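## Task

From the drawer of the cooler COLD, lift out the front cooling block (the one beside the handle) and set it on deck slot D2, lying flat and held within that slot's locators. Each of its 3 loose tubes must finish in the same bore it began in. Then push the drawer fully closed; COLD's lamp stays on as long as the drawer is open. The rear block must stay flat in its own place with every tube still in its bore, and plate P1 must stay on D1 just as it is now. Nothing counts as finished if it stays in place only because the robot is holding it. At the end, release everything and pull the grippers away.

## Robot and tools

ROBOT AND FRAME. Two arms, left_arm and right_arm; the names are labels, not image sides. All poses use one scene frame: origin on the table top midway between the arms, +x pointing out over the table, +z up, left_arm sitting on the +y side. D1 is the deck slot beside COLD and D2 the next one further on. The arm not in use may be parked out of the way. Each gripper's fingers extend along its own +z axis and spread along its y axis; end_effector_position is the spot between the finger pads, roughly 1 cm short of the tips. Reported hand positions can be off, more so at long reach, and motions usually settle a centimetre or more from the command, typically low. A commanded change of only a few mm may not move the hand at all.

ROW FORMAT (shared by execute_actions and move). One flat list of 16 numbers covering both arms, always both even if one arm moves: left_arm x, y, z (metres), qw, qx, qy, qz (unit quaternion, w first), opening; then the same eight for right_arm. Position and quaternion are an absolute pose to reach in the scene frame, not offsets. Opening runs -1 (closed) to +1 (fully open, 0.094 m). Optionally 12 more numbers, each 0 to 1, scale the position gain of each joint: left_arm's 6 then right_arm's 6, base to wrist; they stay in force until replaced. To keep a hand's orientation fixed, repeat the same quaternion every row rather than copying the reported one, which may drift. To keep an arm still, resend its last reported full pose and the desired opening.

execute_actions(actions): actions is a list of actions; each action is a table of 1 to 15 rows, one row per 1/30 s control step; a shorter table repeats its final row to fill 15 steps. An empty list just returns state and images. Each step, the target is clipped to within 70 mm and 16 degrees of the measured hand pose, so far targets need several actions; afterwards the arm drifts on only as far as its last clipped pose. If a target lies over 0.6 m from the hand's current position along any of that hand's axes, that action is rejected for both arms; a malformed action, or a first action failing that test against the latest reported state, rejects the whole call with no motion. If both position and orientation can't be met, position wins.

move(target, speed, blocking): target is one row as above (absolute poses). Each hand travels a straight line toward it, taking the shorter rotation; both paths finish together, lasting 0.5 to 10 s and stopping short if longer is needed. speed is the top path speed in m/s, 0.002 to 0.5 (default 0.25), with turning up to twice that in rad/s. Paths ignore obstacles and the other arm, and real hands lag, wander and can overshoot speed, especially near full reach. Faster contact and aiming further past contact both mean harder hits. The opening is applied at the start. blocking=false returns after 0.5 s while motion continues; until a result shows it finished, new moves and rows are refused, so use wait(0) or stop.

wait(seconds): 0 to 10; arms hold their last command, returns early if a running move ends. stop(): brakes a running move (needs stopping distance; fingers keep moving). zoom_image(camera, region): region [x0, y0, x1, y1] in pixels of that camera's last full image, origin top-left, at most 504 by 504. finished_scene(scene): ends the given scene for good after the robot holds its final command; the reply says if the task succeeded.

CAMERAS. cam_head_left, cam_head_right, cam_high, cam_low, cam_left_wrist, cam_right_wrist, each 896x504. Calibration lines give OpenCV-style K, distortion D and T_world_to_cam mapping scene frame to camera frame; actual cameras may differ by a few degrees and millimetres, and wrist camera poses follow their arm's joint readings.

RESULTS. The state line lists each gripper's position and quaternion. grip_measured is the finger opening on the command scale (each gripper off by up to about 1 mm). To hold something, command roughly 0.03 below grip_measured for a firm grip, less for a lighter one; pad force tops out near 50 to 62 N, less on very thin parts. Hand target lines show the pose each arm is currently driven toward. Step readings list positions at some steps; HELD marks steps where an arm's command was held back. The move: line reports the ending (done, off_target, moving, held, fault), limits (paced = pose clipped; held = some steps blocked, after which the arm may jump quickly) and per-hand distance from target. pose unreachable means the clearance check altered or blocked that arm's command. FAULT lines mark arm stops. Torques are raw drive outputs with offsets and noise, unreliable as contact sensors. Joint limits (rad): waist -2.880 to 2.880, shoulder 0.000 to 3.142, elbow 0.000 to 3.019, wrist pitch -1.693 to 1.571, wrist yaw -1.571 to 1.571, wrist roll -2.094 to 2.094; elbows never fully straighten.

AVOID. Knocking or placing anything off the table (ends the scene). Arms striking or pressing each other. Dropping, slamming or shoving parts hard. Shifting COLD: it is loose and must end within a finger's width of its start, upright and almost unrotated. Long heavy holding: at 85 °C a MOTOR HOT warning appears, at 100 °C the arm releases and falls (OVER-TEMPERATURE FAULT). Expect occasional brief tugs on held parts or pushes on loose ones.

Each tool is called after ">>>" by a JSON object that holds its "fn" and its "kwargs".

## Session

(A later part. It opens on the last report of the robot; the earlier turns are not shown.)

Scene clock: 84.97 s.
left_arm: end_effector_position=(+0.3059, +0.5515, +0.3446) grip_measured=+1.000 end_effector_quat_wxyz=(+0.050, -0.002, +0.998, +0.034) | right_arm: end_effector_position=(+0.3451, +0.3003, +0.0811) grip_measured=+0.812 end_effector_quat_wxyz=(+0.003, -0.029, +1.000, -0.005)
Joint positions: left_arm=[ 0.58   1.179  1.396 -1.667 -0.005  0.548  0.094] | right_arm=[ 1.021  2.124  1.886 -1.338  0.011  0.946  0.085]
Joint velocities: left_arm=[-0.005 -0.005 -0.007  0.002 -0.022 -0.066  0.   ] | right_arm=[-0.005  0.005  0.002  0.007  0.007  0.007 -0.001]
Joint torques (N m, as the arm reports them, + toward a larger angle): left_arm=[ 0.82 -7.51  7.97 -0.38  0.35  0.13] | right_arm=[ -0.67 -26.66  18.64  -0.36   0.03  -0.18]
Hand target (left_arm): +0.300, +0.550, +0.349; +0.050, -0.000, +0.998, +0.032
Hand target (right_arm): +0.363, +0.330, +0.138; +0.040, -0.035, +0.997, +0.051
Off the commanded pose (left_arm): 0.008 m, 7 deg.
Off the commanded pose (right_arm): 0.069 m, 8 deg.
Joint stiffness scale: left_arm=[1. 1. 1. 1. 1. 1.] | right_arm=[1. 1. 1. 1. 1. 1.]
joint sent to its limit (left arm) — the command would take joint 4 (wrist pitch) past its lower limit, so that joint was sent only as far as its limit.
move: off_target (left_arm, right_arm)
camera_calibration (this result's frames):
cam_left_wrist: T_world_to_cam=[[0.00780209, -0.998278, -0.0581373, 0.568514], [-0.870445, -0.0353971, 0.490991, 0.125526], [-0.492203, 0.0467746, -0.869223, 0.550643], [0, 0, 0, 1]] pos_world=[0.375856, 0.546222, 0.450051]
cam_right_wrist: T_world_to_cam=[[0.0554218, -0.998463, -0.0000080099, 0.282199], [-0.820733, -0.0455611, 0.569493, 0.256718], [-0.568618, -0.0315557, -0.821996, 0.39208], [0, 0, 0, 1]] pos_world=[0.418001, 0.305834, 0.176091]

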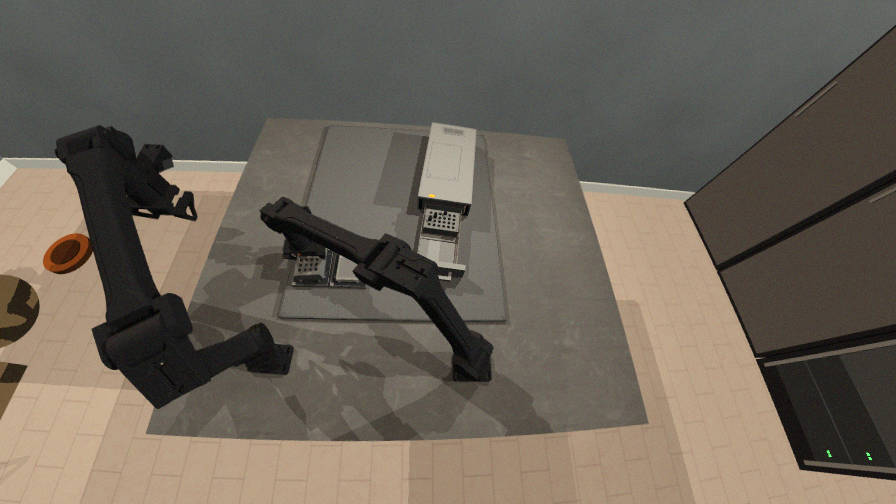

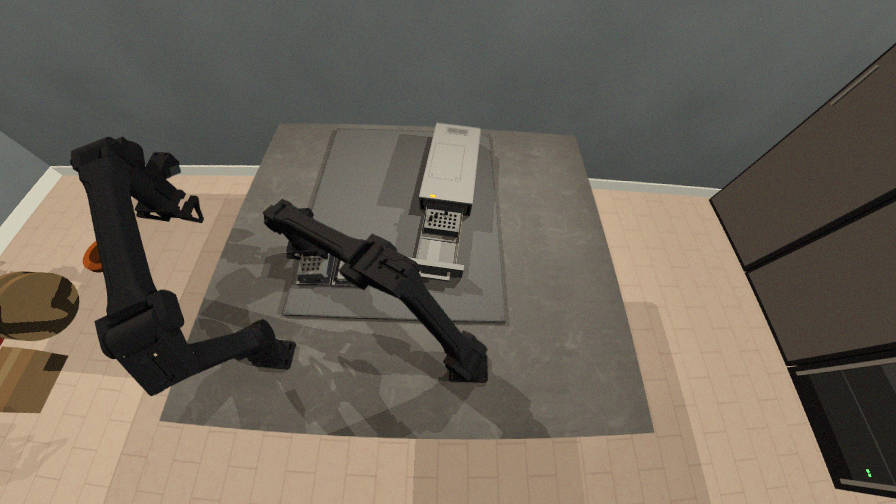

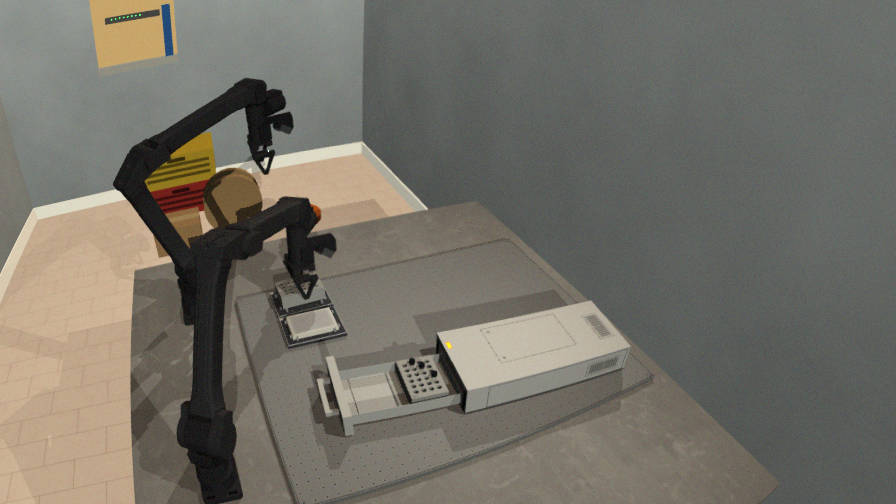

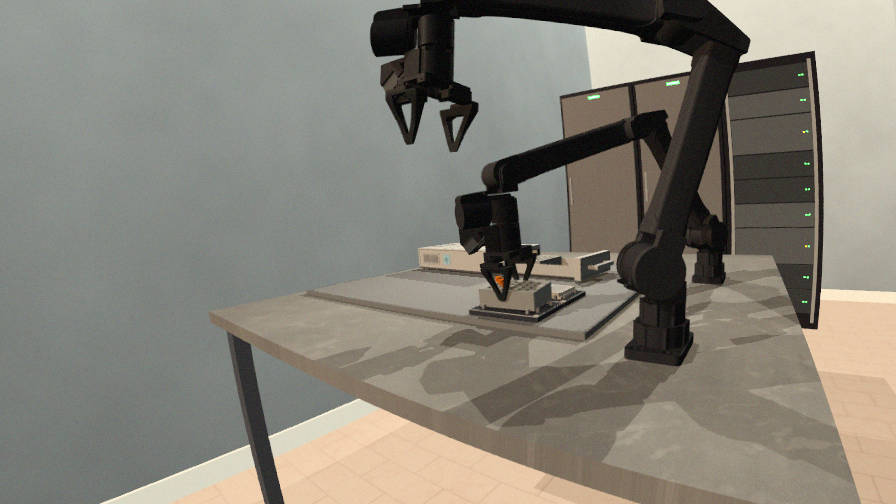

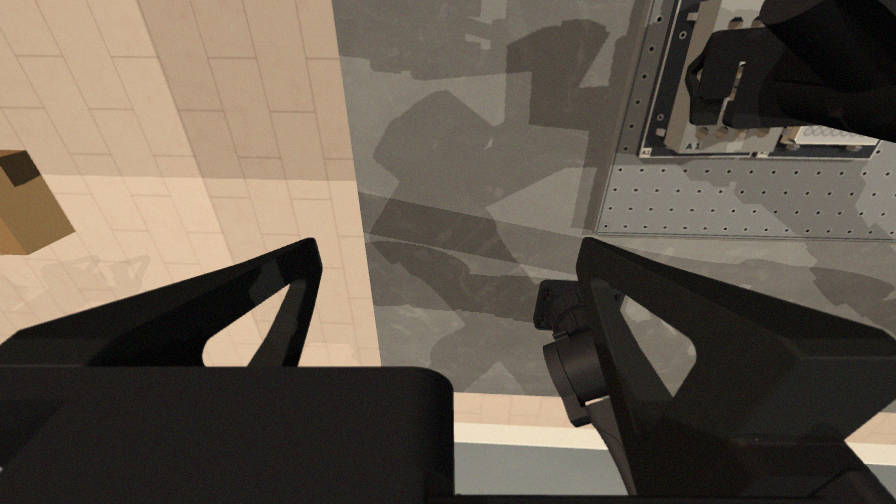

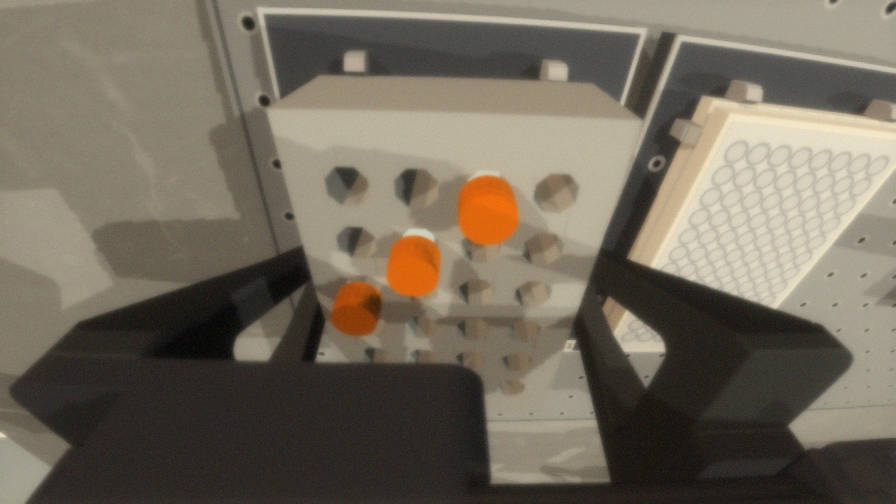

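Looks aligned and seated. Release.

>>> {"fn": "move", "kwargs": {"target": [0.3,0.55,0.35,0,0,1,0,1,0.347,0.303,0.085,0.003,-0.029,1,0,1], "speed": 0.03}}

>>> {"fn": "move", "kwargs": {"target": [0.3,0.55,0.35,0,0,1,0,1,0.347,0.303,0.2,0.003,-0.029,1,0,1], "speed": 0.08}}

Scene clock: 89.13 s.
left_arm: end_effector_position=(+0.3059, +0.5515, +0.3446) grip_measured=+1.000 end_effector_quat_wxyz=(+0.050, -0.002, +0.998, +0.034) | right_arm: end_effector_position=(+0.3445, +0.3001, +0.0813) grip_measured=+1.000 end_effector_quat_wxyz=(+0.002, -0.029, +1.000, -0.005)
Joint positions: left_arm=[ 0.58   1.179  1.396 -1.667 -0.005  0.548  0.094] | right_arm=[ 1.021  2.123  1.884 -1.338  0.008  0.946  0.094]
Joint velocities: left_arm=[-0.015 -0.005  0.022  0.012  0.051  0.051  0.   ] | right_arm=[-0.015  0.005 -0.002 -0.002 -0.037 -0.051  0.   ]
Joint torques (N m, as the arm reports them, + toward a larger angle): left_arm=[ 0.77 -7.51  7.96 -0.39  0.35  0.13] | right_arm=[ -0.93 -24.28  10.63  -0.58  -0.01  -0.08]
Hand target (left_arm): +0.300, +0.550, +0.349; +0.050, -0.000, +0.998, +0.032
Hand target (right_arm): +0.347, +0.303, +0.085; +0.003, -0.029, +1.000, +0.000
Off the commanded pose (left_arm): 0.008 m, 7 deg.
Off the commanded pose (right_arm): 0.005 m, 1 deg.
Joint stiffness scale: left_arm=[1. 1. 1. 1. 1. 1.] | right_arm=[1. 1. 1. 1. 1. 1.]
joint sent to its limit (left arm) — the command would take joint 4 (wrist pitch) past its lower limit, so that joint was sent only as far as its limit.
move: off_target (left_arm)
camera_calibration (this result's frames):
cam_left_wrist: T_world_to_cam=[[0.00780209, -0.998278, -0.0581373, 0.568514], [-0.870445, -0.0353971, 0.490991, 0.125526], [-0.492203, 0.0467746, -0.869223, 0.550643], [0, 0, 0, 1]] pos_world=[0.375856, 0.546222, 0.450051]
cam_right_wrist: T_world_to_cam=[[0.0554083, -0.998464, -0.000724929, 0.282045], [-0.819399, -0.0458862, 0.571385, 0.255591], [-0.57054, -0.0310654, -0.820682, 0.392246], [0, 0, 0, 1]] pos_world=[0.417595, 0.305525, 0.176073]

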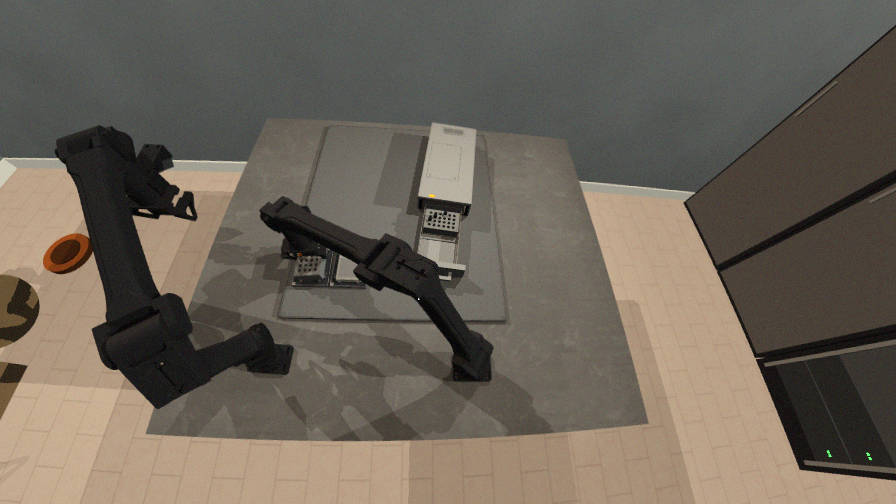

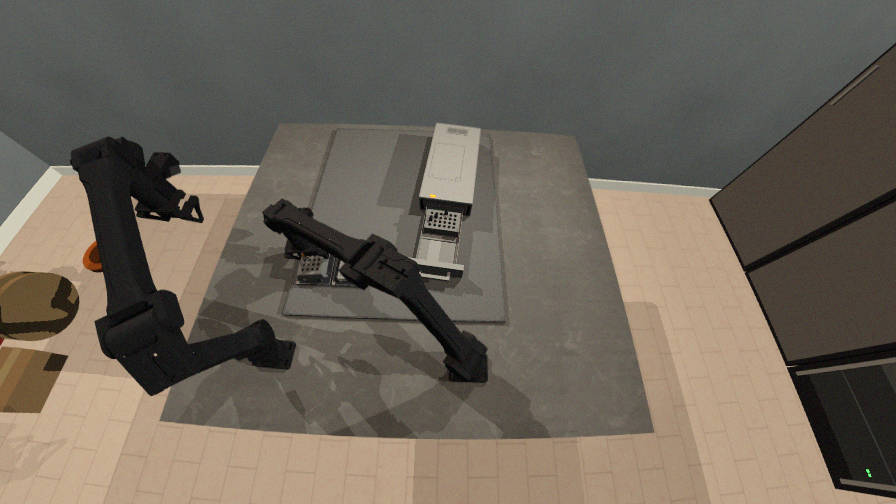

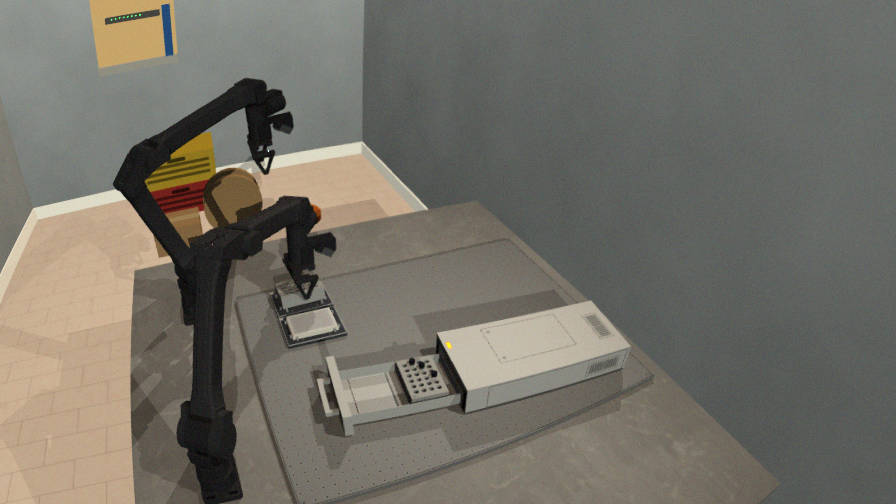

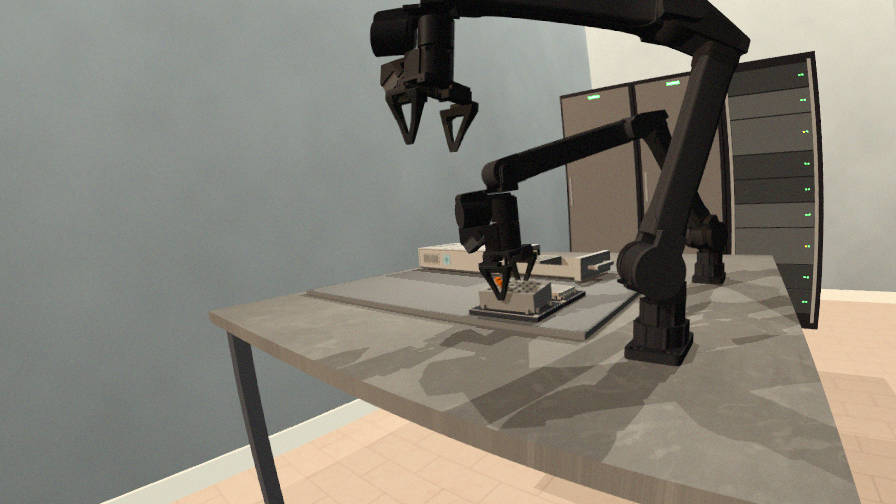

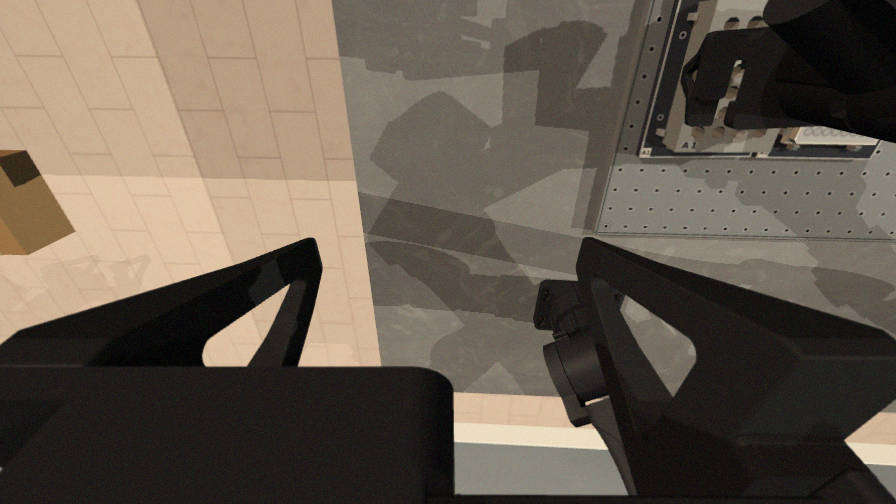

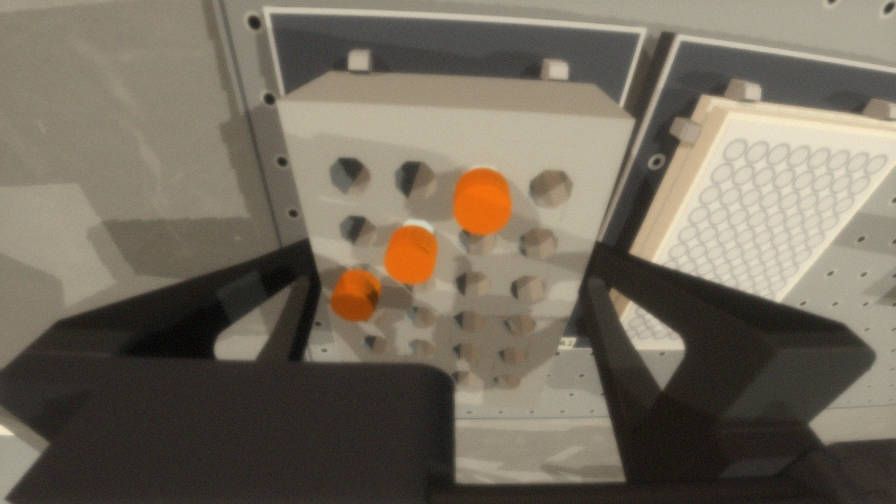

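Scene clock: 90.97 s.
left_arm: end_effector_position=(+0.3059, +0.5515, +0.3446) grip_measured=+1.000 end_effector_quat_wxyz=(+0.050, -0.002, +0.998, +0.034) | right_arm: end_effector_position=(+0.3389, +0.2929, +0.1885) grip_measured=+1.000 end_effector_quat_wxyz=(-0.004, -0.029, +1.000, -0.009)
Joint positions: left_arm=[ 0.58   1.179  1.396 -1.667 -0.005  0.548  0.094] | right_arm=[ 1.021  2.066  2.073 -1.597  0.004  0.946  0.094]
Joint velocities: left_arm=[-0.005  0.005 -0.007 -0.007 -0.022 -0.007  0.   ] | right_arm=[-0.005 -0.005  0.007 -0.017 -0.081  0.007  0.   ]
Joint torques (N m, as the arm reports them, + toward a larger angle): left_arm=[ 0.79 -7.53  7.97 -0.4   0.36  0.13] | right_arm=[ -1.01 -23.02  14.06  -1.01   0.15  -0.08]
Hand target (left_arm): +0.300, +0.550, +0.349; +0.050, -0.000, +0.998, +0.032
Hand target (right_arm): +0.345, +0.299, +0.200; +0.003, -0.029, +1.000, +0.000
Off the commanded pose (left_arm): 0.008 m, 7 deg.
Off the commanded pose (right_arm): 0.017 m, 1 deg.
Joint stiffness scale: left_arm=[1. 1. 1. 1. 1. 1.] | right_arm=[1. 1. 1. 1. 1. 1.]
joint sent to its limit (left arm) — the command would take joint 4 (wrist pitch) past its lower limit, so that joint was sent only as far as its limit.
move: off_target (left_arm, right_arm)
camera_calibration (this result's frames):
cam_left_wrist: T_world_to_cam=[[0.00780209, -0.998278, -0.0581373, 0.568514], [-0.870445, -0.0353971, 0.490991, 0.125526], [-0.492203, 0.0467746, -0.869223, 0.550643], [0, 0, 0, 1]] pos_world=[0.375856, 0.546222, 0.450051]
cam_right_wrist: T_world_to_cam=[[0.0553862, -0.99844, 0.00713273, 0.273721], [-0.813159, -0.0409605, 0.580598, 0.184123], [-0.5794, -0.0379572, -0.814159, 0.480675], [0, 0, 0, 1]] pos_world=[0.413064, 0.299081, 0.282492]

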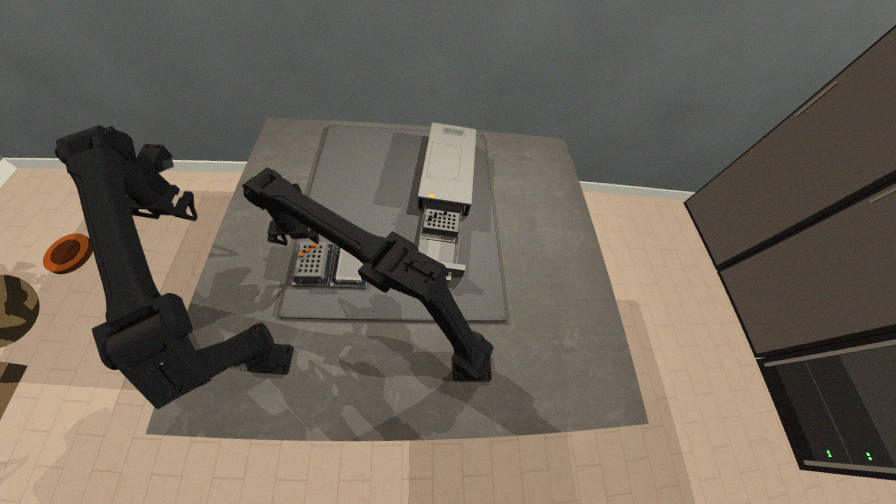

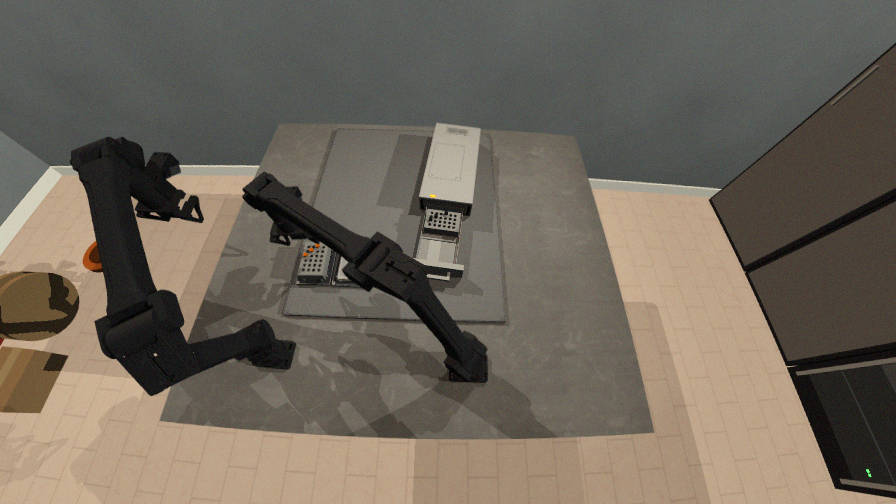

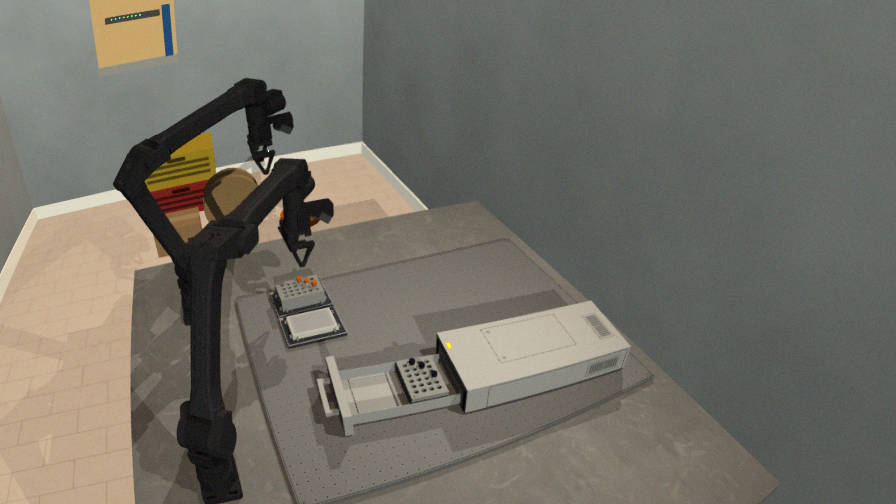

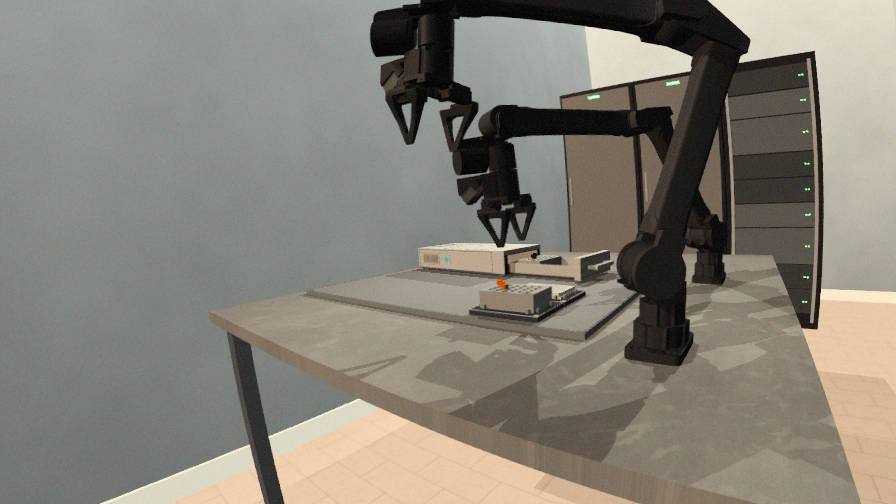

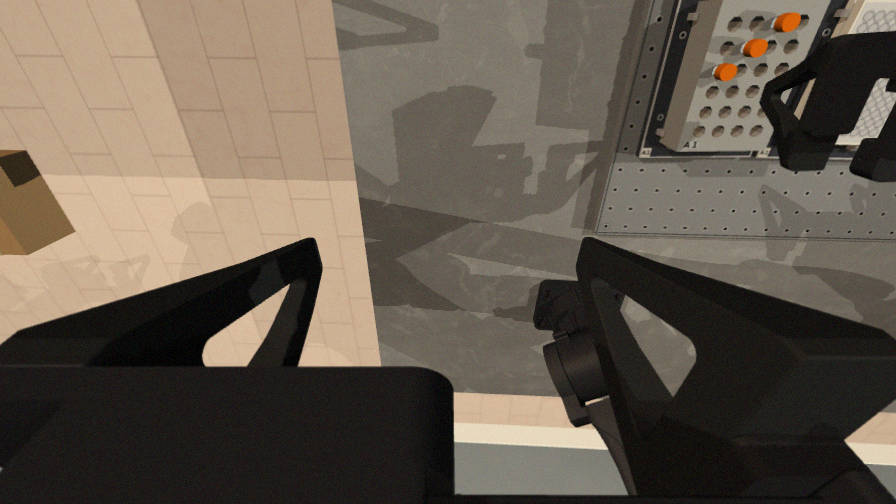

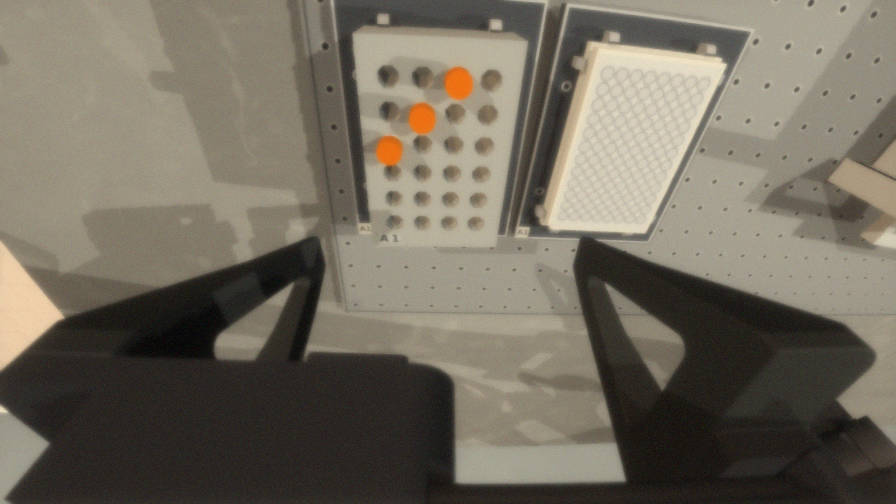

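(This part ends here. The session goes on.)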